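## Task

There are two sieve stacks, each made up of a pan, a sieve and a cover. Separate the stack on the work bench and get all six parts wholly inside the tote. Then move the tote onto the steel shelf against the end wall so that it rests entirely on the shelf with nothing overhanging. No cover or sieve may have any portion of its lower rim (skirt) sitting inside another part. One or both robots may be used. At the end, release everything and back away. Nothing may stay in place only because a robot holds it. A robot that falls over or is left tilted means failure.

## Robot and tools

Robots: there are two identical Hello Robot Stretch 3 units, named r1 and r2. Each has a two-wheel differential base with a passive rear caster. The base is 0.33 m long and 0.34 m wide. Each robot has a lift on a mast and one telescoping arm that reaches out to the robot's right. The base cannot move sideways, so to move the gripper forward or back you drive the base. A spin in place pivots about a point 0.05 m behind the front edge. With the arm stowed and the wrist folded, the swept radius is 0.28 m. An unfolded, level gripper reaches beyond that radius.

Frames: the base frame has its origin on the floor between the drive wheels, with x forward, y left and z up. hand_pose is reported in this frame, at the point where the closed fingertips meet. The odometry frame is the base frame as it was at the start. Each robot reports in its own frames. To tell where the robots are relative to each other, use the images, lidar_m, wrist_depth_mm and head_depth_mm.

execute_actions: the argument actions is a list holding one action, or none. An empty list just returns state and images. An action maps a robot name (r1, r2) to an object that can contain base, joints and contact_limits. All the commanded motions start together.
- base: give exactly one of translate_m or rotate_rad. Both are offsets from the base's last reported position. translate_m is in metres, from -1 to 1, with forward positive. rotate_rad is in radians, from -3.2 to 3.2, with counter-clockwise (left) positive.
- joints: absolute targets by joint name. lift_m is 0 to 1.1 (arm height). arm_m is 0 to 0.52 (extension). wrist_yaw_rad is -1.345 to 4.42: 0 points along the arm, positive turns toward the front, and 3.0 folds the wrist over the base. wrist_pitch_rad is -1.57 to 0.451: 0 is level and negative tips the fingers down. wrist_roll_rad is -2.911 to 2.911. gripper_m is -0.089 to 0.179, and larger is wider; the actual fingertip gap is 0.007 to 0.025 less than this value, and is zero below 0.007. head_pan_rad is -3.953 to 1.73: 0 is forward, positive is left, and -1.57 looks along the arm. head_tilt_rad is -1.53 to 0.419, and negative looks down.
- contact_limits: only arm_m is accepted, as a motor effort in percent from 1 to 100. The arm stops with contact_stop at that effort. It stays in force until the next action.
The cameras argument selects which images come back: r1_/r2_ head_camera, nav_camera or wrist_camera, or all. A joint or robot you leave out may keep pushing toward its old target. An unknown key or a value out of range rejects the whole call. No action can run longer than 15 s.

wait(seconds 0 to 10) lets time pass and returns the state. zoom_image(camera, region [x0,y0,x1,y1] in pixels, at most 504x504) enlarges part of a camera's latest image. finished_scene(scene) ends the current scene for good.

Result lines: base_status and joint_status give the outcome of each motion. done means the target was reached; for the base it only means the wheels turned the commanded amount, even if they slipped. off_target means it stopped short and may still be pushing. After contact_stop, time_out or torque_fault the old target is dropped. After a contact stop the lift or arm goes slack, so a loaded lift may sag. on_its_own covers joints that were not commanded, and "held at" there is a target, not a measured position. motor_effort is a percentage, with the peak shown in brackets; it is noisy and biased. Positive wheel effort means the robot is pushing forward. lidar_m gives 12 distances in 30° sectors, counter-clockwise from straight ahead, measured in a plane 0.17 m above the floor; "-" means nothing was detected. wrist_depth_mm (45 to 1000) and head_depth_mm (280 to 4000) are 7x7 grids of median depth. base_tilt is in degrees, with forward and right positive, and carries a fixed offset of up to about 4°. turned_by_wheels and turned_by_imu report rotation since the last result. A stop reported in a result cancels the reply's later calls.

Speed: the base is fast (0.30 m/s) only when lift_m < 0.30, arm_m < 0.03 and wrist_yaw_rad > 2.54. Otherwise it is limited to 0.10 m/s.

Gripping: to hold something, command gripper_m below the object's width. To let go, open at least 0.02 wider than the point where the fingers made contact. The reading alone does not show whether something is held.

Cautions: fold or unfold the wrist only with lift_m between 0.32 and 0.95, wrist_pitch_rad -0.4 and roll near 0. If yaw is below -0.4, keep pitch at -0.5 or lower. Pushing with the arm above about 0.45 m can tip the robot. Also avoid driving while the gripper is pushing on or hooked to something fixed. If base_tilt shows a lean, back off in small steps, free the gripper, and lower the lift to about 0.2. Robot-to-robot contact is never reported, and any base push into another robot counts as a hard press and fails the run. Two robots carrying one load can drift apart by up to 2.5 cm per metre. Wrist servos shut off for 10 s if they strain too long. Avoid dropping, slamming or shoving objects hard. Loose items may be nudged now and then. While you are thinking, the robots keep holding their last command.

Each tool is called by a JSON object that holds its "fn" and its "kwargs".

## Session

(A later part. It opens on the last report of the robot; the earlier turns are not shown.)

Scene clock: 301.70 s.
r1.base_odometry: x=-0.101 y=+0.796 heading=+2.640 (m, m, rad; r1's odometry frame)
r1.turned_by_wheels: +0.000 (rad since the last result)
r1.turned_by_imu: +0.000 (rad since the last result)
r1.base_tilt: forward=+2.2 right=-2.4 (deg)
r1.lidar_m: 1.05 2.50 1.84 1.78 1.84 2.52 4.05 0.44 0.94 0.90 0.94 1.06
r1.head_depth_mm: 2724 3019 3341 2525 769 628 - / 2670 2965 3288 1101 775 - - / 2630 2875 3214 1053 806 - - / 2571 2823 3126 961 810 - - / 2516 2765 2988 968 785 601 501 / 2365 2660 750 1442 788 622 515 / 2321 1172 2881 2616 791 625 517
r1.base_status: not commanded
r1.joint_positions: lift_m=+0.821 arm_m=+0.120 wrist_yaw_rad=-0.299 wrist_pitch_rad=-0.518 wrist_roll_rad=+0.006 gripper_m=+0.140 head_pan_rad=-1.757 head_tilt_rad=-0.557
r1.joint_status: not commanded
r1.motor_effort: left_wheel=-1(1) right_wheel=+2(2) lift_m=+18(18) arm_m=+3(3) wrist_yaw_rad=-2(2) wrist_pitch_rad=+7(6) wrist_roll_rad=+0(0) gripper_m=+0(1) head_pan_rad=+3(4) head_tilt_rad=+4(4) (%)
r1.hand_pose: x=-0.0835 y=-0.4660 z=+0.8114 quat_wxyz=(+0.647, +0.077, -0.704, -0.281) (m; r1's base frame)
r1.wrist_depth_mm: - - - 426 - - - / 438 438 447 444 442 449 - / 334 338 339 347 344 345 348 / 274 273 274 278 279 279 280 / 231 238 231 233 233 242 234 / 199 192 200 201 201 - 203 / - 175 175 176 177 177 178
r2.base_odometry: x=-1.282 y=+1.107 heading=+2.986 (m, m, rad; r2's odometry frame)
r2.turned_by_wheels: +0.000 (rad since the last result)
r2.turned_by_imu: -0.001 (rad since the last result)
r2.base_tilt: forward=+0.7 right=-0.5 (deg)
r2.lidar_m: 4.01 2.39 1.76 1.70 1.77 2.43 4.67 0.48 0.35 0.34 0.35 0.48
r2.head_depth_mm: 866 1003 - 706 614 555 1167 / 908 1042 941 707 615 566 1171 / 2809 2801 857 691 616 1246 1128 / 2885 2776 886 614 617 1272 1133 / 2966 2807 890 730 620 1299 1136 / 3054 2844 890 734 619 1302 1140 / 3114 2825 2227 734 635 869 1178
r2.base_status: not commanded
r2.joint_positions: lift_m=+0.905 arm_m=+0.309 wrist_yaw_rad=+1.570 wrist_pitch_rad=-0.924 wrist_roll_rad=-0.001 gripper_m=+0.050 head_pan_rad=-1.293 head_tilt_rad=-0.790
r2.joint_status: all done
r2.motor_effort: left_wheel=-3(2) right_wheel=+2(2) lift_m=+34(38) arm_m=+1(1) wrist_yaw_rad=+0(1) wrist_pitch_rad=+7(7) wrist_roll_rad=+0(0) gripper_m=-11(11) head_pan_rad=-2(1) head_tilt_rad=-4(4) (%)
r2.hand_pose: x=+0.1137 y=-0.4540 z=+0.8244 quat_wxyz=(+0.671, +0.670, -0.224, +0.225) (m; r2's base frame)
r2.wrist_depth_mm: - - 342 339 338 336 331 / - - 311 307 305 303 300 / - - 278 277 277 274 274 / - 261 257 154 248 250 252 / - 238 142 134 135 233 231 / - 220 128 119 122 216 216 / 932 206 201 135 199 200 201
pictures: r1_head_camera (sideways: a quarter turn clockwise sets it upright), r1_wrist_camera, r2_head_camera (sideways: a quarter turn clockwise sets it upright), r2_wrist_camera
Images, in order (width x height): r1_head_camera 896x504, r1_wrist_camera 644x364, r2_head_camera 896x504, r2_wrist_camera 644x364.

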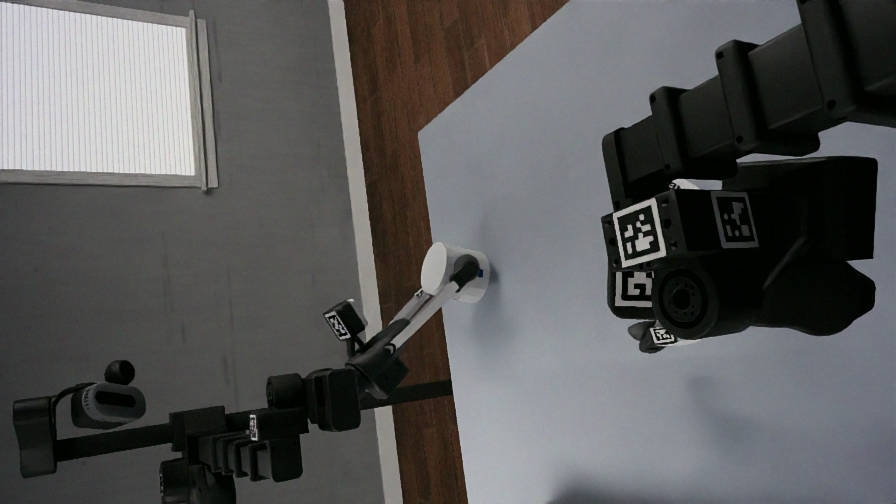

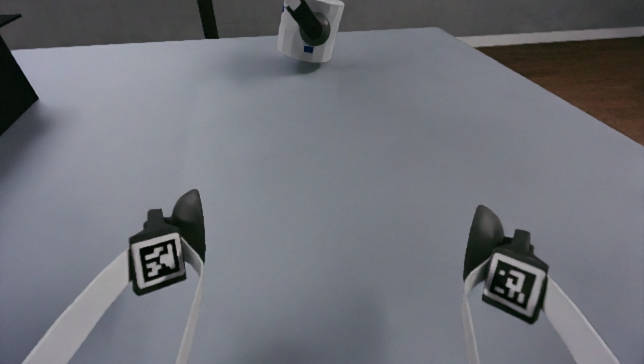

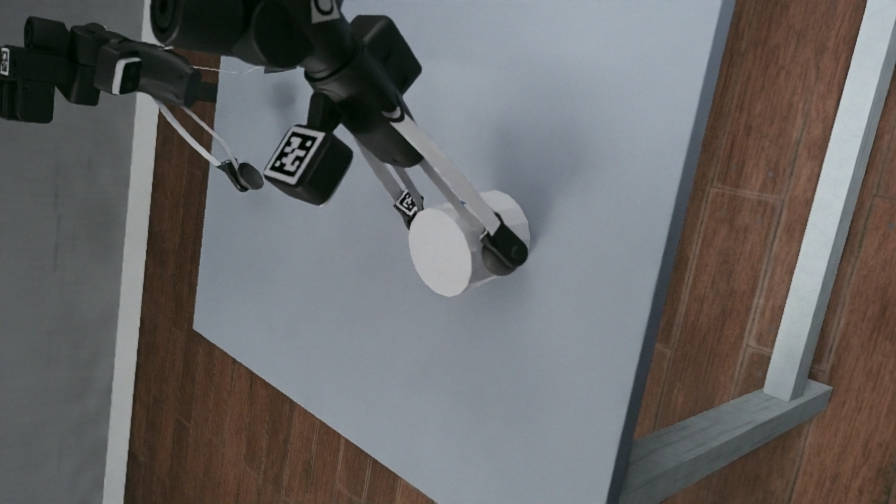

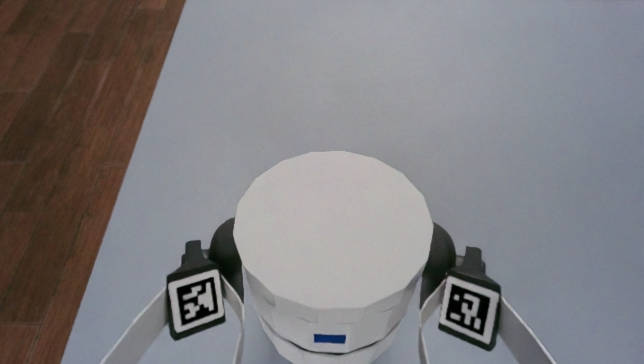

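{"fn": "execute_actions", "kwargs": {"actions": [{"r1": {"base": {"translate_m": 0.089}, "joints": {"lift_m": 0.76, "arm_m": 0.11, "wrist_yaw_rad": 0.0, "wrist_pitch_rad": -0.285, "gripper_m": 0.12, "head_pan_rad": -1.57, "head_tilt_rad": -0.7}}, "r2": {"base": {"translate_m": -0.23}, "joints": {"lift_m": 0.908, "arm_m": 0.5, "head_pan_rad": -1.4, "head_tilt_rad": -0.68}}}], "cameras": ["r1_head_camera", "r1_wrist_camera", "r2_head_camera", "r2_wrist_camera"]}}

Scene clock: 416.37 s.
r1.base_odometry: x=-0.179 y=+0.839 heading=+2.640 (m, m, rad; r1's odometry frame)
r1.turned_by_wheels: +0.000 (rad since the last result)
r1.turned_by_imu: +0.001 (rad since the last result)
r1.base_tilt: forward=+2.2 right=-2.5 (deg)
r1.lidar_m: 0.97 2.50 1.85 1.78 1.84 2.52 4.15 0.52 0.94 0.90 0.94 0.97
r1.head_depth_mm: 2564 2900 2806 846 671 - - / 2536 2860 2839 851 693 - 484 / 2516 2866 2869 854 697 - 486 / 2529 2856 2860 765 719 547 497 / 2496 2806 1061 776 680 561 498 / 1132 2683 641 862 624 563 490 / 2372 616 853 865 630 564 491
r1.base_status: done
r1.joint_positions: lift_m=+0.761 arm_m=+0.110 wrist_yaw_rad=-0.002 wrist_pitch_rad=-0.306 wrist_roll_rad=+0.006 gripper_m=+0.120 head_pan_rad=-1.577 head_tilt_rad=-0.691
r1.joint_status: all done
r1.motor_effort: left_wheel=+0(3) right_wheel=+2(8) lift_m=+18(18) arm_m=-3(3) wrist_yaw_rad=+2(4) wrist_pitch_rad=+8(8) wrist_roll_rad=+0(0) gripper_m=+0(82) head_pan_rad=+3(19) head_tilt_rad=-5(22) (%)
r1.hand_pose: x=-0.0219 y=-0.4923 z=+0.7992 quat_wxyz=(+0.697, +0.107, -0.701, -0.109) (m; r1's base frame)
r1.wrist_depth_mm: - - 304 - - - - / 412 425 379 244 - - - / 170 219 353 260 438 439 451 / 164 225 292 283 299 305 316 / 166 213 226 229 229 246 237 / 166 176 183 185 187 - 191 / 158 153 155 156 158 159 161
r2.base_odometry: x=-1.055 y=+1.072 heading=+2.986 (m, m, rad; r2's odometry frame)
r2.turned_by_wheels: +0.000 (rad since the last result)
r2.turned_by_imu: -0.001 (rad since the last result)
r2.base_tilt: forward=+0.7 right=-0.6 (deg)
r2.lidar_m: 4.23 2.40 1.76 1.70 1.77 2.44 4.48 0.48 0.35 0.34 0.35 0.48
r2.head_depth_mm: 2592 - 922 812 637 570 1172 / 2670 2903 888 815 641 570 1169 / 2681 3042 1055 774 664 571 1194 / 1216 975 1009 750 675 571 1199 / 2673 3091 1061 828 676 574 1220 / 2853 3112 1066 829 679 586 1227 / 2854 3161 1066 831 679 589 1223
r2.base_status: done
r2.joint_positions: lift_m=+0.908 arm_m=+0.500 wrist_yaw_rad=+1.570 wrist_pitch_rad=-0.925 wrist_roll_rad=-0.001 gripper_m=+0.050 head_pan_rad=-1.393 head_tilt_rad=-0.685
r2.joint_status: all done
r2.motor_effort: left_wheel=-2(7) right_wheel=+2(2) lift_m=+34(37) arm_m=+2(1) wrist_yaw_rad=+1(0) wrist_pitch_rad=+7(7) wrist_roll_rad=+0(0) gripper_m=-11(10) head_pan_rad=-2(8) head_tilt_rad=+1(11) (%)
r2.hand_pose: x=+0.1137 y=-0.6450 z=+0.8274 quat_wxyz=(+0.671, +0.670, -0.224, +0.224) (m; r2's base frame)
r2.wrist_depth_mm: 347 349 344 342 341 335 338 / 314 315 310 310 307 303 302 / 286 283 281 279 279 279 219 / 258 260 258 154 252 255 251 / 240 240 141 134 136 237 232 / 223 224 128 119 122 219 216 / 208 209 204 136 201 202 203
pictures: r1_head_camera (sideways: a quarter turn clockwise sets it upright), r1_wrist_camera, r2_head_camera (sideways: a quarter turn clockwise sets it upright), r2_wrist_camera
Images, in order (width x height): r1_head_camera 896x504, r1_wrist_camera 644x364, r2_head_camera 896x504, r2_wrist_camera 644x364.

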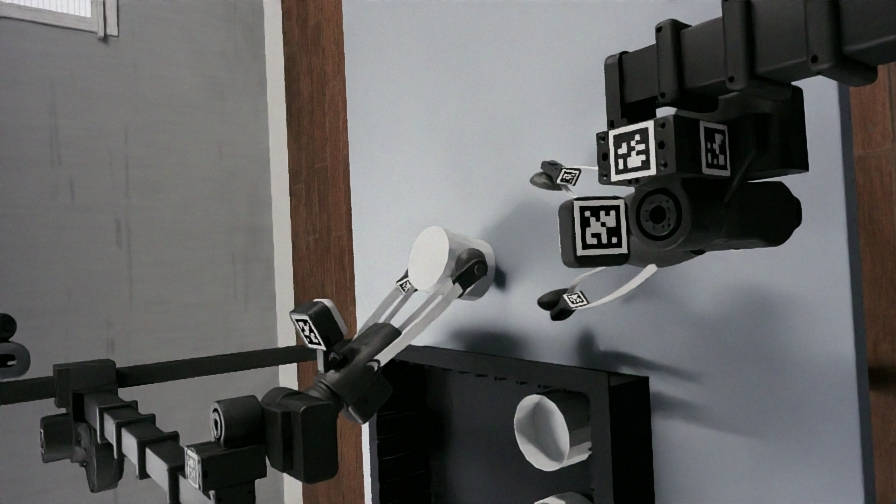

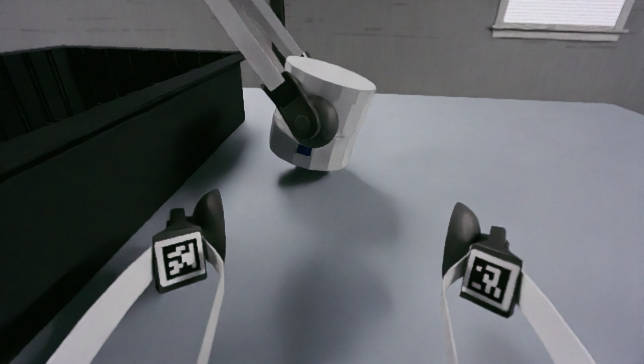

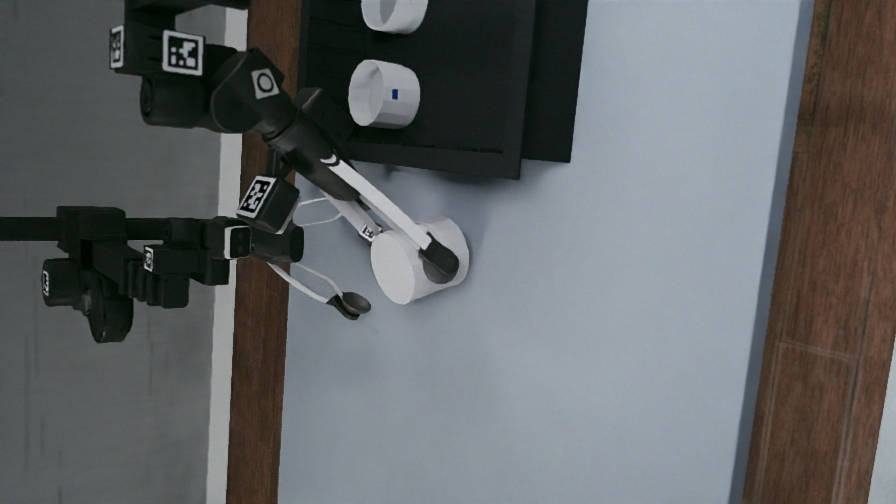

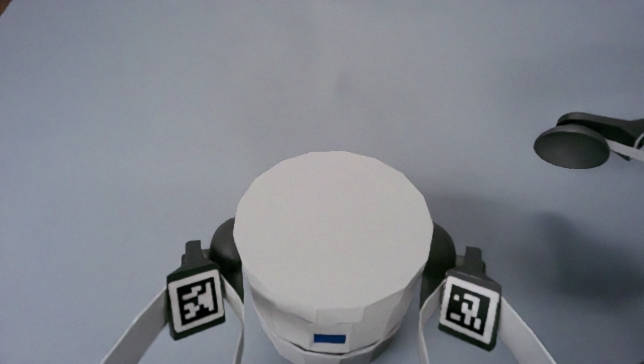

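{"fn": "execute_actions", "kwargs": {"actions": [{"r1": {"base": {"translate_m": 0.024}}, "r2": {"base": {"translate_m": -0.013}, "joints": {"lift_m": 0.883}}}], "cameras": ["r1_head_camera", "r1_wrist_camera", "r2_wrist_camera"]}}

Scene clock: 427.60 s.
r1.base_odometry: x=-0.200 y=+0.851 heading=+2.640 (m, m, rad; r1's odometry frame)
r1.turned_by_wheels: +0.000 (rad since the last result)
r1.turned_by_imu: +0.001 (rad since the last result)
r1.base_tilt: forward=+2.2 right=-2.4 (deg)
r1.lidar_m: 0.97 2.51 1.85 1.78 1.84 2.52 4.16 0.54 0.94 0.90 0.94 0.94
r1.head_depth_mm: 2568 2864 2831 848 671 - - / 2548 2873 2860 850 694 - 484 / 2525 2864 2852 852 696 - 485 / 2499 2831 2855 768 721 545 497 / 2506 2779 1388 774 640 561 500 / 1156 2682 597 829 632 563 489 / 2445 746 855 865 650 565 491
r1.base_status: done
r1.joint_positions: lift_m=+0.761 arm_m=+0.110 wrist_yaw_rad=-0.001 wrist_pitch_rad=-0.306 wrist_roll_rad=+0.006 gripper_m=+0.120 head_pan_rad=-1.577 head_tilt_rad=-0.691
r1.joint_status: not commanded
r1.motor_effort: left_wheel=-1(3) right_wheel=+2(7) lift_m=+18(18) arm_m=-4(4) wrist_yaw_rad=+1(1) wrist_pitch_rad=+7(8) wrist_roll_rad=+0(0) gripper_m=+0(0) head_pan_rad=+3(3) head_tilt_rad=-7(6) (%)
r1.hand_pose: x=-0.0218 y=-0.4923 z=+0.7992 quat_wxyz=(+0.697, +0.107, -0.701, -0.109) (m; r1's base frame)
r1.wrist_depth_mm: - - 279 - - - - / 379 429 313 - - - - / 362 183 327 248 427 441 459 / 134 185 278 280 300 304 308 / 142 177 228 228 232 245 237 / 142 169 182 186 187 - 191 / 137 154 154 156 158 158 161
r2.base_odometry: x=-1.042 y=+1.070 heading=+2.986 (m, m, rad; r2's odometry frame)
r2.turned_by_wheels: +0.000 (rad since the last result)
r2.turned_by_imu: -0.001 (rad since the last result)
r2.base_tilt: forward=+0.8 right=-0.5 (deg)
r2.lidar_m: 4.27 2.40 1.76 1.70 1.76 2.44 4.46 0.47 0.35 0.34 0.35 0.48
r2.head_depth_mm: 2651 2836 919 813 636 567 1163 / 2702 2901 890 814 640 569 1171 / 2676 3058 2794 757 655 572 1197 / 1222 991 976 757 674 573 1201 / 2716 3075 1058 800 677 573 1226 / 2840 3118 1070 830 679 587 1222 / 2893 3181 1071 833 680 589 1224
r2.base_status: done
r2.joint_positions: lift_m=+0.883 arm_m=+0.500 wrist_yaw_rad=+1.570 wrist_pitch_rad=-0.922 wrist_roll_rad=-0.001 gripper_m=+0.050 head_pan_rad=-1.393 head_tilt_rad=-0.685
r2.joint_status: all done
r2.motor_effort: left_wheel=-3(8) right_wheel=+1(4) lift_m=+26(32) arm_m=+2(2) wrist_yaw_rad=+0(0) wrist_pitch_rad=+6(7) wrist_roll_rad=+0(0) gripper_m=-11(11) head_pan_rad=-1(2) head_tilt_rad=+1(2) (%)
r2.hand_pose: x=+0.1142 y=-0.6450 z=+0.8030 quat_wxyz=(+0.671, +0.670, -0.225, +0.225) (m; r2's base frame)
r2.wrist_depth_mm: 311 313 307 306 302 302 301 / 282 280 278 275 274 273 269 / 256 253 253 249 249 248 199 / 234 232 228 145 150 227 223 / 214 214 138 134 135 210 208 / 198 198 127 124 125 196 194 / 186 185 183 167 182 180 181
pictures: r1_head_camera (sideways: a quarter turn clockwise sets it upright), r1_wrist_camera, r2_wrist_camera
Images, in order (width x height): r1_head_camera 896x504, r1_wrist_camera 644x364, r2_wrist_camera 644x364.

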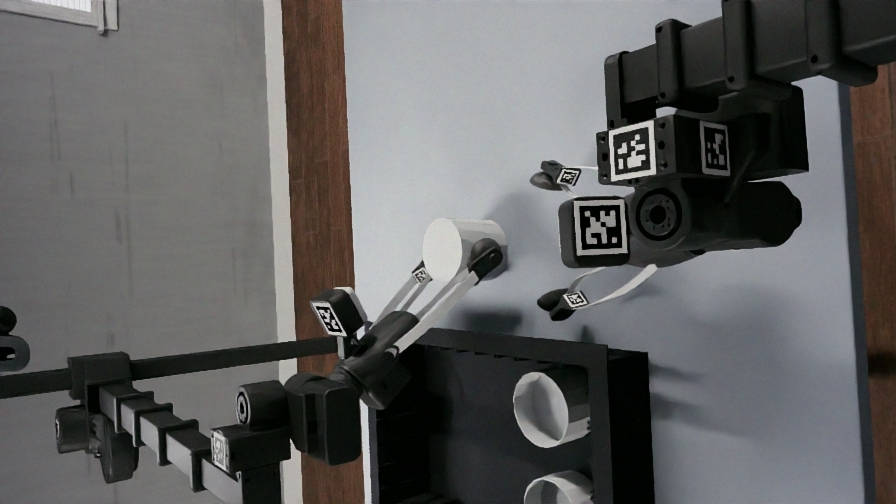

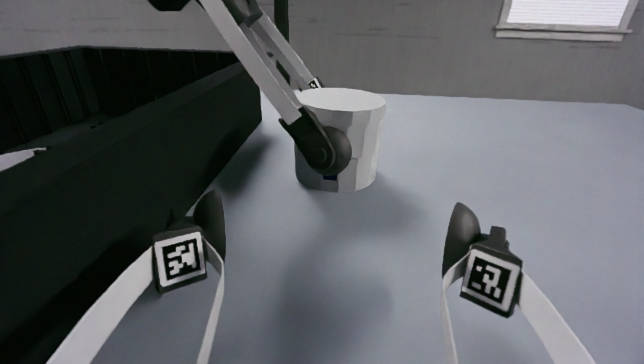

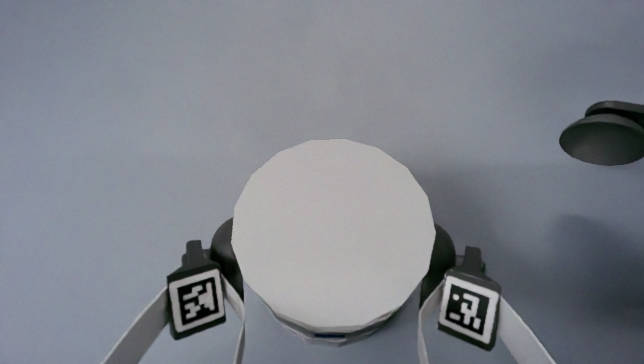

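{"fn": "execute_actions", "kwargs": {"actions": []}}

Scene clock: 440.73 s.
r1.base_odometry: x=-0.200 y=+0.851 heading=+2.640 (m, m, rad; r1's odometry frame)
r1.turned_by_wheels: +0.000 (rad since the last result)
r1.turned_by_imu: +0.000 (rad since the last result)
r1.base_tilt: forward=+2.2 right=-2.5 (deg)
r1.lidar_m: 0.97 2.50 1.85 1.78 1.84 2.52 4.13 0.54 0.94 0.91 0.94 0.94
r1.head_depth_mm: 2562 2889 2833 848 671 - - / 2533 2864 2832 850 694 - 485 / 2551 2856 2842 855 697 - 486 / 2528 2847 2861 768 718 545 497 / 2492 2771 1387 772 643 561 498 / 1150 2727 597 832 631 562 490 / 2464 747 857 864 649 565 490
r1.base_status: done
r1.joint_positions: lift_m=+0.761 arm_m=+0.110 wrist_yaw_rad=-0.001 wrist_pitch_rad=-0.306 wrist_roll_rad=+0.006 gripper_m=+0.120 head_pan_rad=-1.577 head_tilt_rad=-0.691
r1.joint_status: not commanded
r1.motor_effort: left_wheel=-1(3) right_wheel=+2(7) lift_m=+18(18) arm_m=-3(4) wrist_yaw_rad=+2(1) wrist_pitch_rad=+7(8) wrist_roll_rad=+0(0) gripper_m=+0(0) head_pan_rad=+3(3) head_tilt_rad=-5(6) (%)
r1.hand_pose: x=-0.0218 y=-0.4923 z=+0.7992 quat_wxyz=(+0.697, +0.107, -0.701, -0.109) (m; r1's base frame)
r1.wrist_depth_mm: - - 279 - - - - / 386 432 315 - - - - / 363 183 329 248 433 445 453 / 134 185 274 279 301 303 309 / 141 177 227 229 231 244 235 / 143 170 184 186 187 - 190 / 138 153 154 156 158 158 160
r2.base_odometry: x=-1.042 y=+1.070 heading=+2.986 (m, m, rad; r2's odometry frame)
r2.turned_by_wheels: +0.000 (rad since the last result)
r2.turned_by_imu: -0.001 (rad since the last result)
r2.base_tilt: forward=+0.7 right=-0.4 (deg)
r2.lidar_m: 4.25 2.40 1.76 1.70 1.77 2.43 4.43 0.48 0.35 0.34 0.35 0.48
r2.head_depth_mm: 2621 2853 919 812 638 568 1170 / 2669 2870 889 816 641 570 1164 / 2673 3086 2803 760 657 570 1195 / 1214 991 979 760 674 572 1201 / 2728 3100 1063 801 678 573 1220 / 2848 3130 1065 831 681 587 1222 / 2854 3140 1068 830 680 589 1226
r2.base_status: done
r2.joint_positions: lift_m=+0.883 arm_m=+0.500 wrist_yaw_rad=+1.570 wrist_pitch_rad=-0.922 wrist_roll_rad=-0.001 gripper_m=+0.050 head_pan_rad=-1.393 head_tilt_rad=-0.685
r2.joint_status: all done
r2.motor_effort: left_wheel=-3(8) right_wheel=+2(4) lift_m=+27(32) arm_m=+2(2) wrist_yaw_rad=-1(0) wrist_pitch_rad=+6(7) wrist_roll_rad=+0(0) gripper_m=-10(11) head_pan_rad=-2(2) head_tilt_rad=+2(2) (%)
r2.hand_pose: x=+0.1142 y=-0.6450 z=+0.8030 quat_wxyz=(+0.671, +0.670, -0.225, +0.225) (m; r2's base frame)
r2.wrist_depth_mm: 315 313 309 308 304 306 303 / 281 282 278 275 276 273 271 / 255 254 251 250 248 246 200 / 234 232 228 145 150 227 222 / 215 214 139 134 134 210 208 / 200 198 127 124 125 193 194 / 186 184 184 168 181 180 182
pictures: r1_head_camera (sideways: a quarter turn clockwise sets it upright), r1_nav_camera (sideways: a quarter turn counterclockwise sets it upright), r1_wrist_camera, r2_head_camera (sideways: a quarter turn clockwise sets it upright), r2_nav_camera (sideways: a quarter turn counterclockwise sets it upright), r2_wrist_camera
Images, in order (width x height): r1_head_camera 896x504, r1_nav_camera 672x504, r1_wrist_camera 644x364, r2_head_camera 896x504, r2_nav_camera 672x504, r2_wrist_camera 644x364.

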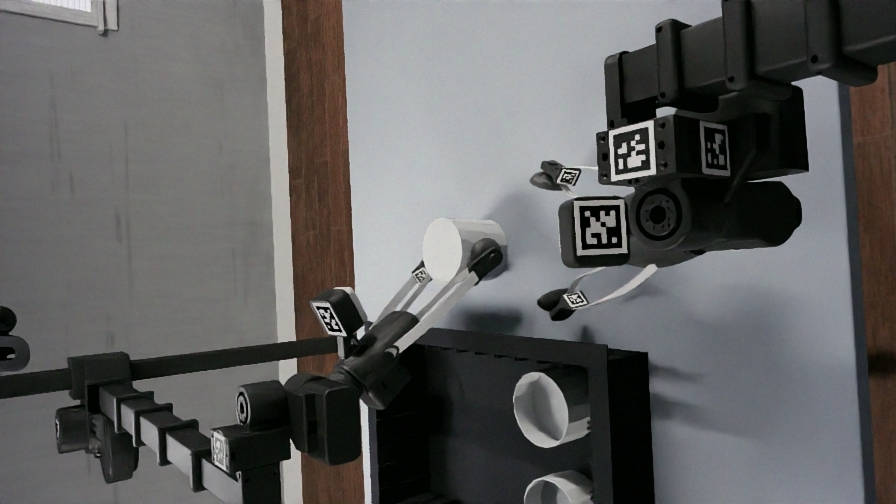

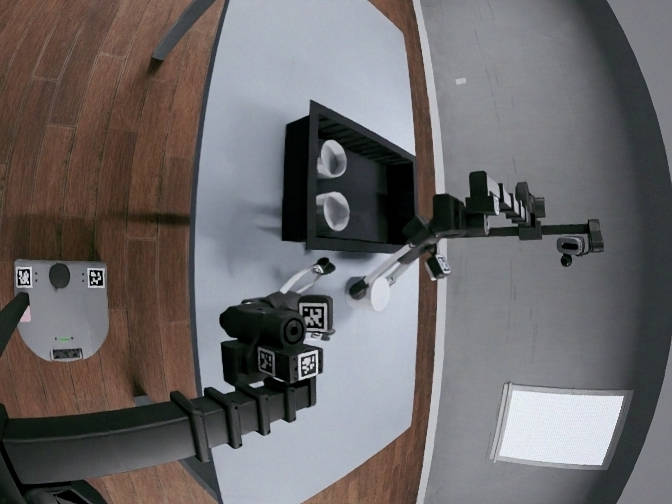

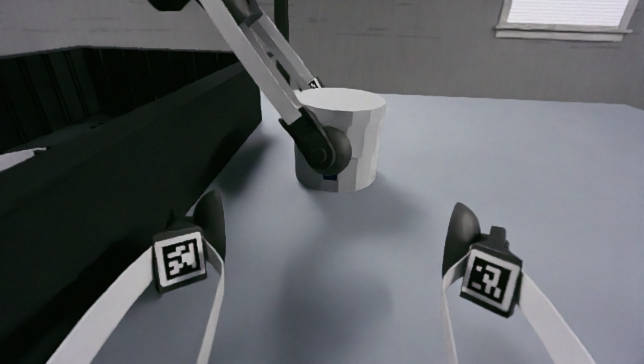

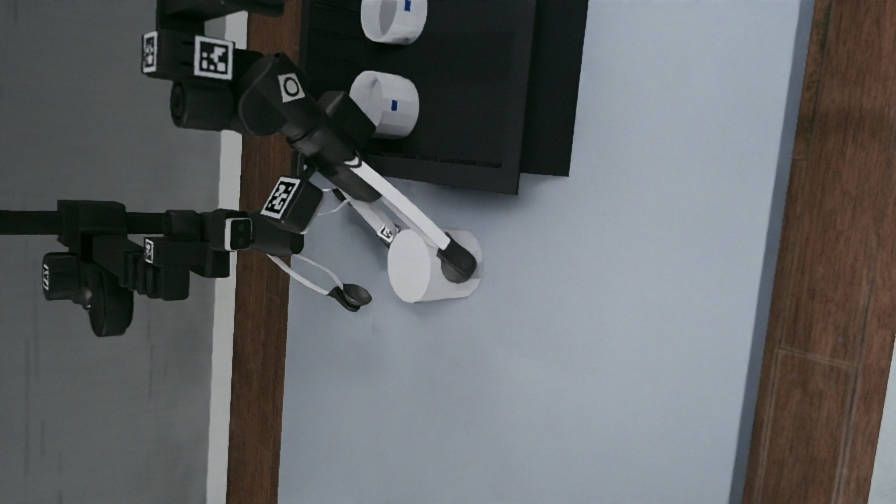

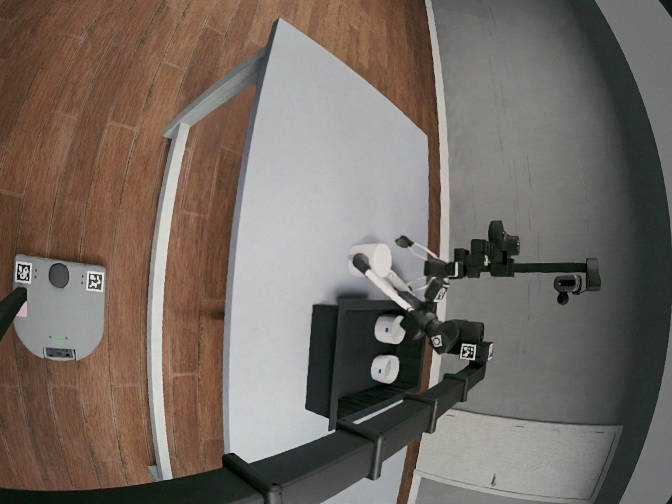

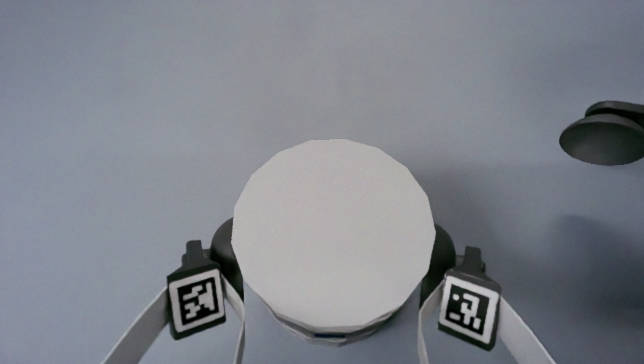

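{"fn": "zoom_image", "kwargs": {"camera": "r1_wrist_camera", "region": [230, 40, 450, 220]}}

Region (230, 40, 450, 220) of r1_wrist_camera's 644x364 image, scaled by 2.291; it fills the top 412 rows of this view, and the rest is white.

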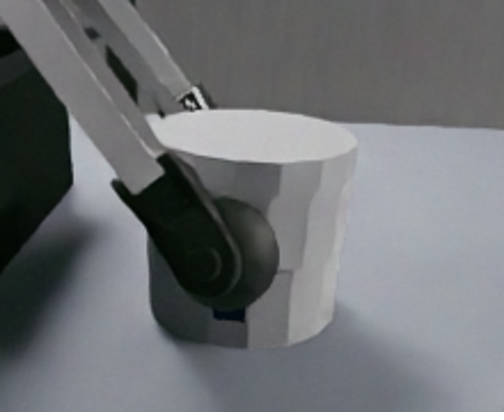

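{"fn": "execute_actions", "kwargs": {"actions": [{"r1": {"joints": {"arm_m": 0.15}}, "r2": {"joints": {"gripper_m": 0.108}}}], "cameras": ["r1_wrist_camera"]}}

Scene clock: 463.53 s.
r1.base_odometry: x=-0.200 y=+0.851 heading=+2.640 (m, m, rad; r1's odometry frame)
r1.turned_by_wheels: +0.000 (rad since the last result)
r1.turned_by_imu: +0.001 (rad since the last result)
r1.base_tilt: forward=+2.2 right=-2.4 (deg)
r1.lidar_m: 0.97 2.50 1.85 1.78 1.85 2.52 4.16 0.54 0.94 0.91 0.94 0.94
r1.head_depth_mm: 2558 2887 2810 848 671 - - / 2559 2867 2817 849 714 - 501 / 2515 2837 2864 854 - - 495 / 2510 2842 2852 767 734 546 498 / 2526 2792 1062 772 641 561 500 / 1154 2699 598 833 633 562 489 / 2432 745 857 865 649 565 491
r1.base_status: not commanded
r1.joint_positions: lift_m=+0.761 arm_m=+0.150 wrist_yaw_rad=-0.001 wrist_pitch_rad=-0.306 wrist_roll_rad=+0.006 gripper_m=+0.120 head_pan_rad=-1.577 head_tilt_rad=-0.691
r1.joint_status: all done
r1.motor_effort: left_wheel=-1(1) right_wheel=+2(1) lift_m=+19(18) arm_m=+3(3) wrist_yaw_rad=+1(2) wrist_pitch_rad=+7(7) wrist_roll_rad=+0(0) gripper_m=+0(0) head_pan_rad=+4(4) head_tilt_rad=-5(6) (%)
r1.hand_pose: x=-0.0218 y=-0.5318 z=+0.7992 quat_wxyz=(+0.697, +0.107, -0.701, -0.109) (m; r1's base frame)
r1.wrist_depth_mm: - - 218 - - - - / 378 394 230 - - - - / 360 183 291 218 402 440 451 / 133 184 276 202 303 307 312 / 141 176 227 228 230 245 235 / 143 170 182 185 187 - 191 / - 154 155 156 157 158 160
r2.base_odometry: x=-1.042 y=+1.070 heading=+2.986 (m, m, rad; r2's odometry frame)
r2.turned_by_wheels: +0.000 (rad since the last result)
r2.turned_by_imu: -0.001 (rad since the last result)
r2.base_tilt: forward=+0.7 right=-0.6 (deg)
r2.lidar_m: 4.25 2.39 1.76 1.70 1.77 2.44 4.47 0.47 0.35 0.34 0.35 0.48
r2.head_depth_mm: 2631 2828 921 813 638 568 1165 / 2674 2877 890 818 639 568 1172 / 2701 3013 1942 762 655 572 1194 / 1221 959 1015 758 673 574 1199 / 2693 3120 1063 802 677 573 1227 / 2819 3119 1065 827 678 586 1218 / 2858 3166 1068 829 679 589 1223
r2.base_status: not commanded
r2.joint_positions: lift_m=+0.883 arm_m=+0.500 wrist_yaw_rad=+1.570 wrist_pitch_rad=-0.914 wrist_roll_rad=-0.001 gripper_m=+0.108 head_pan_rad=-1.393 head_tilt_rad=-0.685
r2.joint_status: all done
r2.motor_effort: left_wheel=-3(3) right_wheel=+2(2) lift_m=+27(27) arm_m=+2(2) wrist_yaw_rad=+0(0) wrist_pitch_rad=+4(6) wrist_roll_rad=+0(0) gripper_m=+0(80) head_pan_rad=-2(2) head_tilt_rad=+1(1) (%)
r2.hand_pose: x=+0.1159 y=-0.6450 z=+0.8041 quat_wxyz=(+0.670, +0.669, -0.228, +0.228) (m; r2's base frame)
r2.wrist_depth_mm: 322 317 313 310 311 306 307 / 286 283 281 278 278 281 276 / 256 257 256 252 252 211 189 / 235 234 233 147 224 228 227 / 217 216 141 136 138 211 211 / 201 201 131 126 130 198 195 / 187 183 186 158 184 178 183
pictures: r1_wrist_camera
Images, in order (width x height): r1_wrist_camera 644x364.

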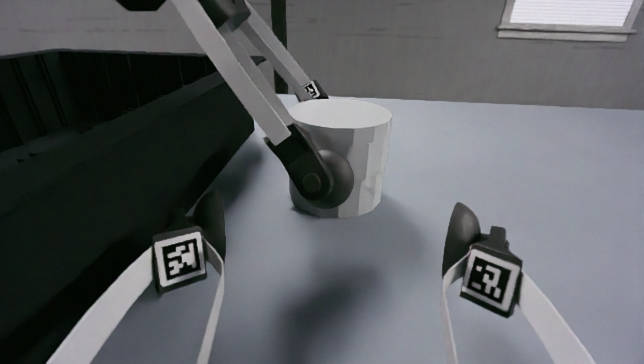

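{"fn": "execute_actions", "kwargs": {"actions": [{"r1": {"joints": {"arm_m": 0.237, "lift_m": 0.757}}, "r2": {"joints": {"lift_m": 0.914, "wrist_pitch_rad": -0.87}}}], "cameras": ["r1_wrist_camera", "r2_wrist_camera", "r2_head_camera", "r1_head_camera"]}}

Scene clock: 472.67 s.
r1.base_odometry: x=-0.200 y=+0.851 heading=+2.640 (m, m, rad; r1's odometry frame)
r1.turned_by_wheels: +0.000 (rad since the last result)
r1.turned_by_imu: +0.001 (rad since the last result)
r1.base_tilt: forward=+2.1 right=-2.5 (deg)
r1.lidar_m: 0.97 2.50 1.85 1.78 1.84 2.53 4.15 0.54 0.94 0.91 0.94 0.94
r1.head_depth_mm: 2553 2856 2785 846 670 - - / 2550 2843 2829 883 - 543 506 / 2545 2856 2834 887 - 557 496 / 2532 2858 2842 771 658 559 497 / 2510 2792 685 804 649 561 499 / 1135 1339 630 861 630 561 489 / 2403 567 2640 864 648 564 491
r1.base_status: not commanded
r1.joint_positions: lift_m=+0.758 arm_m=+0.237 wrist_yaw_rad=-0.001 wrist_pitch_rad=-0.305 wrist_roll_rad=+0.006 gripper_m=+0.120 head_pan_rad=-1.577 head_tilt_rad=-0.691
r1.joint_status: all done
r1.motor_effort: left_wheel=-1(1) right_wheel=+2(2) lift_m=+18(19) arm_m=+3(3) wrist_yaw_rad=+1(1) wrist_pitch_rad=+7(7) wrist_roll_rad=+0(0) gripper_m=+0(0) head_pan_rad=+3(3) head_tilt_rad=-5(4) (%)
r1.hand_pose: x=-0.0218 y=-0.6189 z=+0.7963 quat_wxyz=(+0.697, +0.107, -0.701, -0.109) (m; r1's base frame)
r1.wrist_depth_mm: - 88 174 - - - - / 318 308 92 215 - - - / 331 173 96 183 420 433 436 / 139 185 256 97 265 301 303 / 140 174 211 105 208 239 229 / 141 166 178 163 177 - 187 / - 149 151 152 154 155 156
r2.base_odometry: x=-1.042 y=+1.070 heading=+2.986 (m, m, rad; r2's odometry frame)
r2.turned_by_wheels: +0.000 (rad since the last result)
r2.turned_by_imu: -0.001 (rad since the last result)
r2.base_tilt: forward=+0.7 right=-0.6 (deg)
r2.lidar_m: 4.25 2.40 1.76 1.70 1.77 2.44 4.47 0.47 0.35 0.34 0.35 0.48
r2.head_depth_mm: 2604 3007 926 813 636 568 1170 / 2669 - 901 815 639 569 1173 / 2695 2983 942 771 658 570 1193 / 1220 909 876 769 675 573 1192 / 2724 3097 1063 805 679 573 1222 / 2861 3110 1067 828 677 587 1225 / 2867 3174 1068 831 680 590 1223
r2.base_status: not commanded
r2.joint_positions: lift_m=+0.914 arm_m=+0.500 wrist_yaw_rad=+1.570 wrist_pitch_rad=-0.884 wrist_roll_rad=-0.001 gripper_m=+0.108 head_pan_rad=-1.393 head_tilt_rad=-0.685
r2.joint_status: all done
r2.motor_effort: left_wheel=-3(3) right_wheel=+2(1) lift_m=+32(33) arm_m=+2(2) wrist_yaw_rad=+1(1) wrist_pitch_rad=+4(5) wrist_roll_rad=+0(0) gripper_m=+1(0) head_pan_rad=-2(2) head_tilt_rad=+1(1) (%)
r2.hand_pose: x=+0.1224 y=-0.6450 z=+0.8391 quat_wxyz=(+0.666, +0.665, -0.238, +0.238) (m; r2's base frame)
r2.wrist_depth_mm: 402 391 385 383 376 373 373 / 348 348 341 340 336 334 335 / 309 308 306 305 301 299 300 / 280 279 279 272 223 267 268 / 256 257 255 174 248 247 168 / 237 236 228 161 165 234 173 / 219 214 216 152 214 209 211
pictures: r1_head_camera (sideways: a quarter turn clockwise sets it upright), r1_wrist_camera, r2_head_camera (sideways: a quarter turn clockwise sets it upright), r2_wrist_camera
Images, in order (width x height): r1_head_camera 896x504, r1_wrist_camera 644x364, r2_head_camera 896x504, r2_wrist_camera 644x364.

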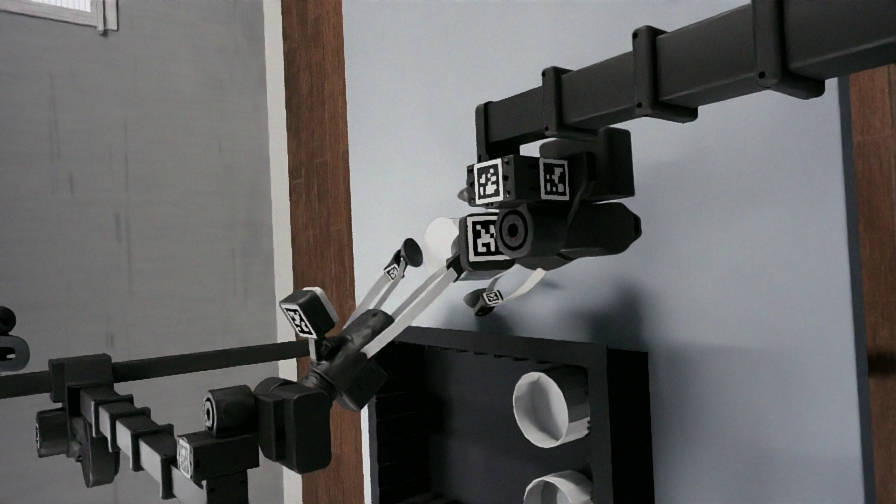

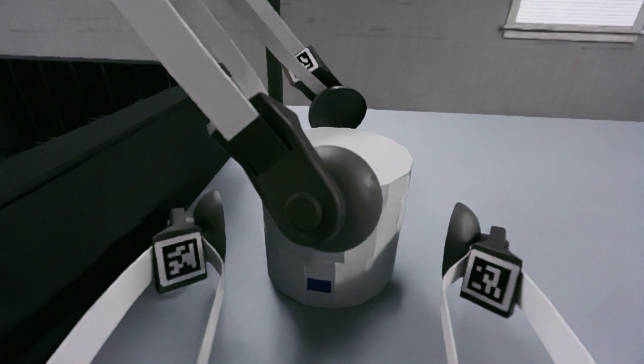

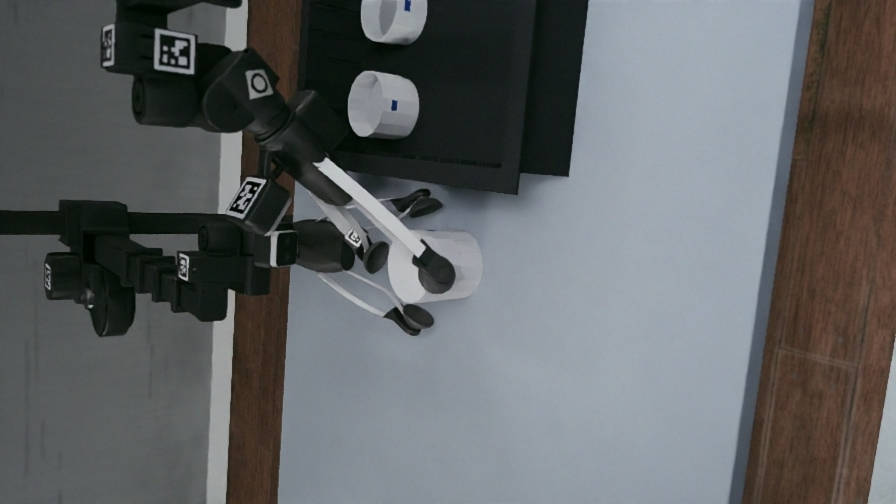

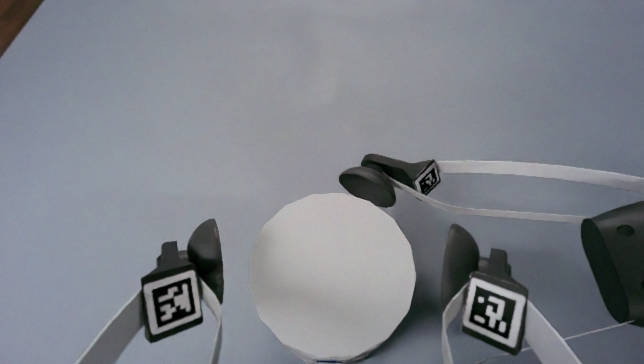

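{"fn": "zoom_image", "kwargs": {"camera": "r1_wrist_camera", "region": [260, 40, 440, 220]}}

{"fn": "zoom_image", "kwargs": {"camera": "r2_head_camera", "region": [300, 160, 520, 360]}}

Region (260, 40, 440, 220) of r1_wrist_camera's 644x364 image, scaled by 2.800.

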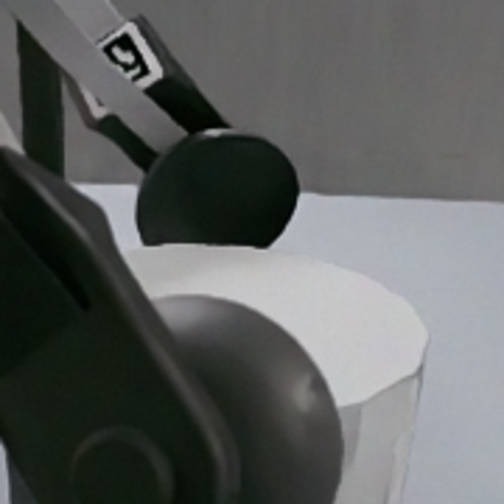

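Region (300, 160, 520, 360) of r2_head_camera's 896x504 image, scaled by 2.291, with more detail than that image has; it fills the top 458 rows of this view, and the rest is white.

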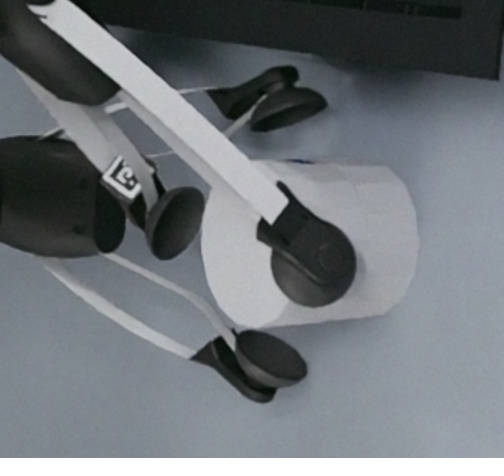

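{"fn": "execute_actions", "kwargs": {"actions": [{"r1": {"joints": {"arm_m": 0.253, "gripper_m": 0.045}}, "r2": {"joints": {"lift_m": 0.911, "gripper_m": 0.045}}}], "cameras": ["r1_wrist_camera", "r2_wrist_camera", "r2_head_camera"]}}

Scene clock: 485.03 s.
r1.base_odometry: x=-0.200 y=+0.851 heading=+2.640 (m, m, rad; r1's odometry frame)
r1.turned_by_wheels: +0.000 (rad since the last result)
r1.turned_by_imu: +0.001 (rad since the last result)
r1.base_tilt: forward=+2.2 right=-2.5 (deg)
r1.lidar_m: 0.97 2.51 1.84 1.78 1.84 2.52 4.17 0.54 0.94 0.90 0.94 0.94
r1.head_depth_mm: 2555 2872 2796 847 679 - - / 2544 2867 2809 882 - 543 505 / 2537 2826 2809 906 - 556 496 / 2520 2829 2849 770 639 560 498 / 2501 2772 749 799 659 560 499 / 1140 1309 630 861 633 563 490 / 2381 568 2641 864 650 564 490
r1.base_status: not commanded
r1.joint_positions: lift_m=+0.758 arm_m=+0.253 wrist_yaw_rad=+0.001 wrist_pitch_rad=-0.310 wrist_roll_rad=+0.006 gripper_m=+0.046 head_pan_rad=-1.577 head_tilt_rad=-0.691
r1.joint_status: all done
r1.motor_effort: left_wheel=+0(1) right_wheel=+1(2) lift_m=+18(18) arm_m=+3(3) wrist_yaw_rad=-1(2) wrist_pitch_rad=+9(9) wrist_roll_rad=+0(0) gripper_m=-16(100) head_pan_rad=+4(3) head_tilt_rad=-6(5) (%)
r1.hand_pose: x=-0.0213 y=-0.6343 z=+0.7951 quat_wxyz=(+0.697, +0.109, -0.700, -0.110) (m; r1's base frame)
r1.wrist_depth_mm: - 82 153 - - - - / 304 291 113 194 - - - / 317 179 91 179 423 420 429 / 138 183 247 97 155 296 297 / 139 185 212 98 137 225 227 / 141 169 170 143 163 186 185 / 143 148 150 150 152 153 155
r2.base_odometry: x=-1.042 y=+1.070 heading=+2.986 (m, m, rad; r2's odometry frame)
r2.turned_by_wheels: +0.000 (rad since the last result)
r2.turned_by_imu: -0.001 (rad since the last result)
r2.base_tilt: forward=+0.7 right=-0.6 (deg)
r2.lidar_m: 4.25 2.39 1.76 1.70 1.77 2.43 4.44 0.47 0.35 0.34 0.35 0.48
r2.head_depth_mm: 2589 2989 929 813 637 567 1168 / 2703 2912 888 815 639 570 1168 / 2656 3050 939 775 655 570 1198 / 1219 950 857 766 676 572 1192 / 2727 3004 1063 802 678 573 1224 / 2837 3137 1060 830 679 586 1225 / 2870 3157 1072 831 682 589 1226
r2.base_status: not commanded
r2.joint_positions: lift_m=+0.911 arm_m=+0.500 wrist_yaw_rad=+1.571 wrist_pitch_rad=-0.882 wrist_roll_rad=-0.001 gripper_m=+0.045 head_pan_rad=-1.393 head_tilt_rad=-0.685
r2.joint_status: all done
r2.motor_effort: left_wheel=-2(3) right_wheel=+1(2) lift_m=+26(29) arm_m=+2(2) wrist_yaw_rad=-1(1) wrist_pitch_rad=+3(4) wrist_roll_rad=+0(0) gripper_m=-11(85) head_pan_rad=-2(2) head_tilt_rad=+1(1) (%)
r2.hand_pose: x=+0.1229 y=-0.6449 z=+0.8367 quat_wxyz=(+0.666, +0.665, -0.238, +0.239) (m; r2's base frame)
r2.wrist_depth_mm: 395 387 385 375 378 373 367 / 342 339 338 335 333 330 333 / 307 305 303 304 300 299 298 / 281 277 276 272 272 267 269 / 253 253 254 171 194 244 157 / 233 233 159 159 158 229 149 / 218 217 212 149 208 208 207
pictures: r1_wrist_camera, r2_head_camera (sideways: a quarter turn clockwise sets it upright), r2_wrist_camera
Images, in order (width x height): r1_wrist_camera 644x364, r2_head_camera 896x504, r2_wrist_camera 644x364.

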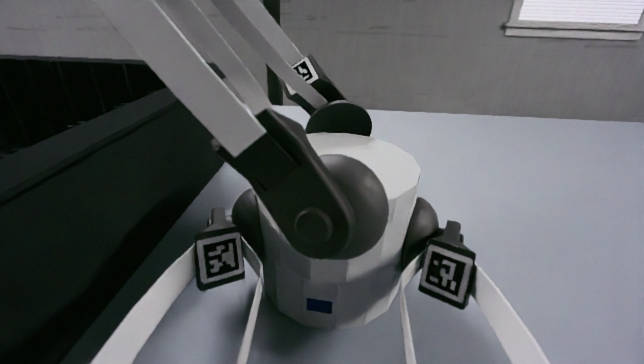

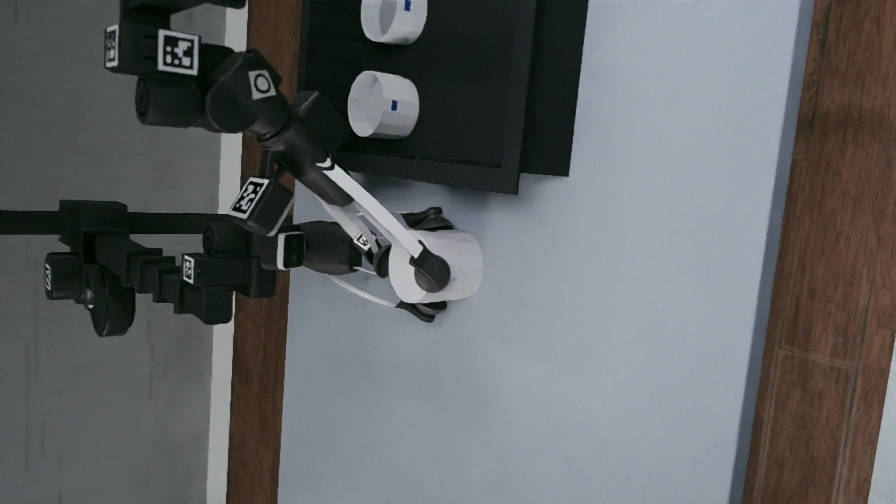

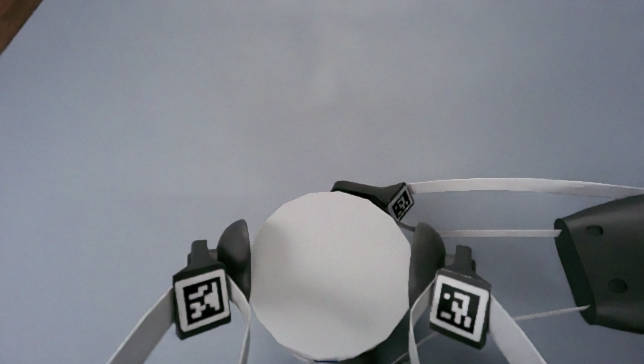

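{"fn": "execute_actions", "kwargs": {"actions": [{"r2": {"joints": {"lift_m": 0.972}}}], "cameras": ["r1_wrist_camera", "r2_wrist_camera", "r2_head_camera"]}}

Scene clock: 489.37 s.
r1.base_odometry: x=-0.200 y=+0.851 heading=+2.640 (m, m, rad; r1's odometry frame)
r1.turned_by_wheels: +0.000 (rad since the last result)
r1.turned_by_imu: +0.000 (rad since the last result)
r1.base_tilt: forward=+2.2 right=-2.5 (deg)
r1.lidar_m: 0.97 2.51 1.85 1.78 1.84 2.52 4.16 0.54 0.94 0.91 0.94 0.94
r1.head_depth_mm: 2562 2860 2804 845 681 - - / 2543 2855 2824 883 - 543 505 / 2532 2851 2864 904 - 557 496 / 2533 2820 2850 750 639 560 497 / 2515 2702 687 826 659 562 498 / 1104 559 852 861 632 562 490 / 1047 520 2781 866 648 564 490
r1.base_status: not commanded
r1.joint_positions: lift_m=+0.758 arm_m=+0.253 wrist_yaw_rad=-0.002 wrist_pitch_rad=-0.311 wrist_roll_rad=+0.006 gripper_m=+0.046 head_pan_rad=-1.577 head_tilt_rad=-0.691
r1.joint_status: not commanded
r1.motor_effort: left_wheel=-1(1) right_wheel=+3(4) lift_m=+19(19) arm_m=+3(3) wrist_yaw_rad=+1(3) wrist_pitch_rad=+9(9) wrist_roll_rad=+0(0) gripper_m=-16(17) head_pan_rad=+4(4) head_tilt_rad=-5(5) (%)
r1.hand_pose: x=-0.0219 y=-0.6343 z=+0.7950 quat_wxyz=(+0.697, +0.109, -0.700, -0.111) (m; r1's base frame)
r1.wrist_depth_mm: - - - 84 - - - / 301 292 925 - - - - / 315 180 341 403 413 423 439 / 138 183 249 135 155 293 296 / 140 187 212 129 137 225 229 / 141 169 171 145 163 186 185 / 144 149 150 152 152 153 154
r2.base_odometry: x=-1.042 y=+1.070 heading=+2.986 (m, m, rad; r2's odometry frame)
r2.turned_by_wheels: +0.000 (rad since the last result)
r2.turned_by_imu: -0.001 (rad since the last result)
r2.base_tilt: forward=+0.8 right=-0.6 (deg)
r2.lidar_m: 4.24 2.39 1.76 1.70 1.77 2.44 4.44 0.47 0.35 0.34 0.35 0.48
r2.head_depth_mm: 2531 2978 925 814 637 570 1171 / 2629 - 914 816 640 570 1167 / 2686 2956 955 772 657 570 1200 / 1217 953 848 763 675 571 1194 / 2724 3018 1061 803 676 573 1221 / 2837 3141 1067 829 679 584 1228 / 2862 3176 1070 832 681 588 1225
r2.base_status: not commanded
r2.joint_positions: lift_m=+0.972 arm_m=+0.500 wrist_yaw_rad=+1.572 wrist_pitch_rad=-0.883 wrist_roll_rad=-0.001 gripper_m=+0.045 head_pan_rad=-1.393 head_tilt_rad=-0.685
r2.joint_status: all done
r2.motor_effort: left_wheel=-2(4) right_wheel=+1(2) lift_m=+32(30) arm_m=+1(1) wrist_yaw_rad=-1(7) wrist_pitch_rad=+3(4) wrist_roll_rad=+0(0) gripper_m=+0(11) head_pan_rad=-3(3) head_tilt_rad=+1(1) (%)
r2.hand_pose: x=+0.1228 y=-0.6448 z=+0.8973 quat_wxyz=(+0.666, +0.665, -0.237, +0.239) (m; r2's base frame)
r2.wrist_depth_mm: - 482 477 478 473 474 469 / - 429 429 427 422 423 416 / 390 389 388 383 381 377 377 / 353 348 351 347 345 338 340 / 323 321 319 267 313 311 210 / 296 293 300 218 - 282 191 / 274 271 268 204 266 261 189
pictures: r1_wrist_camera, r2_head_camera (sideways: a quarter turn clockwise sets it upright), r2_wrist_camera
Images, in order (width x height): r1_wrist_camera 644x364, r2_head_camera 896x504, r2_wrist_camera 644x364.

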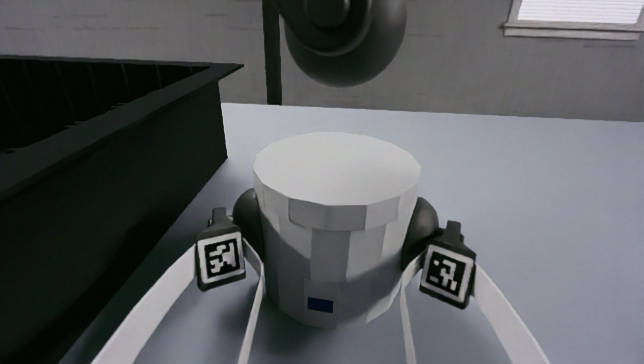

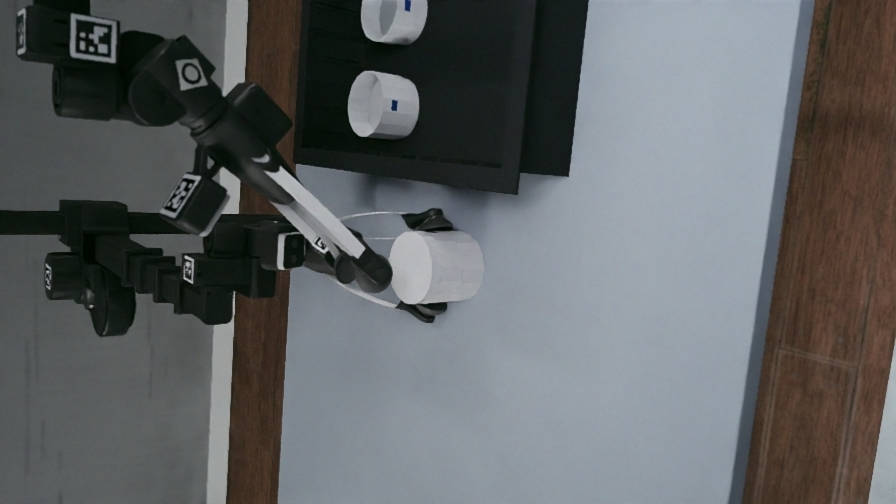

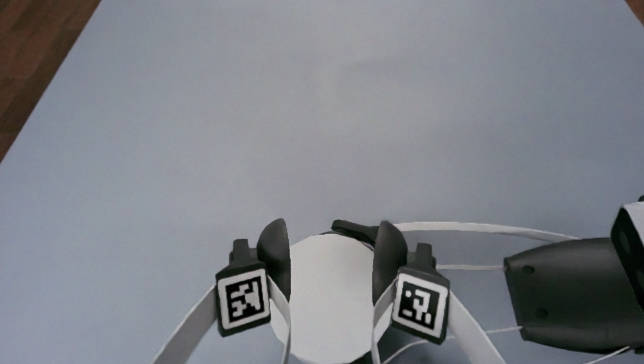

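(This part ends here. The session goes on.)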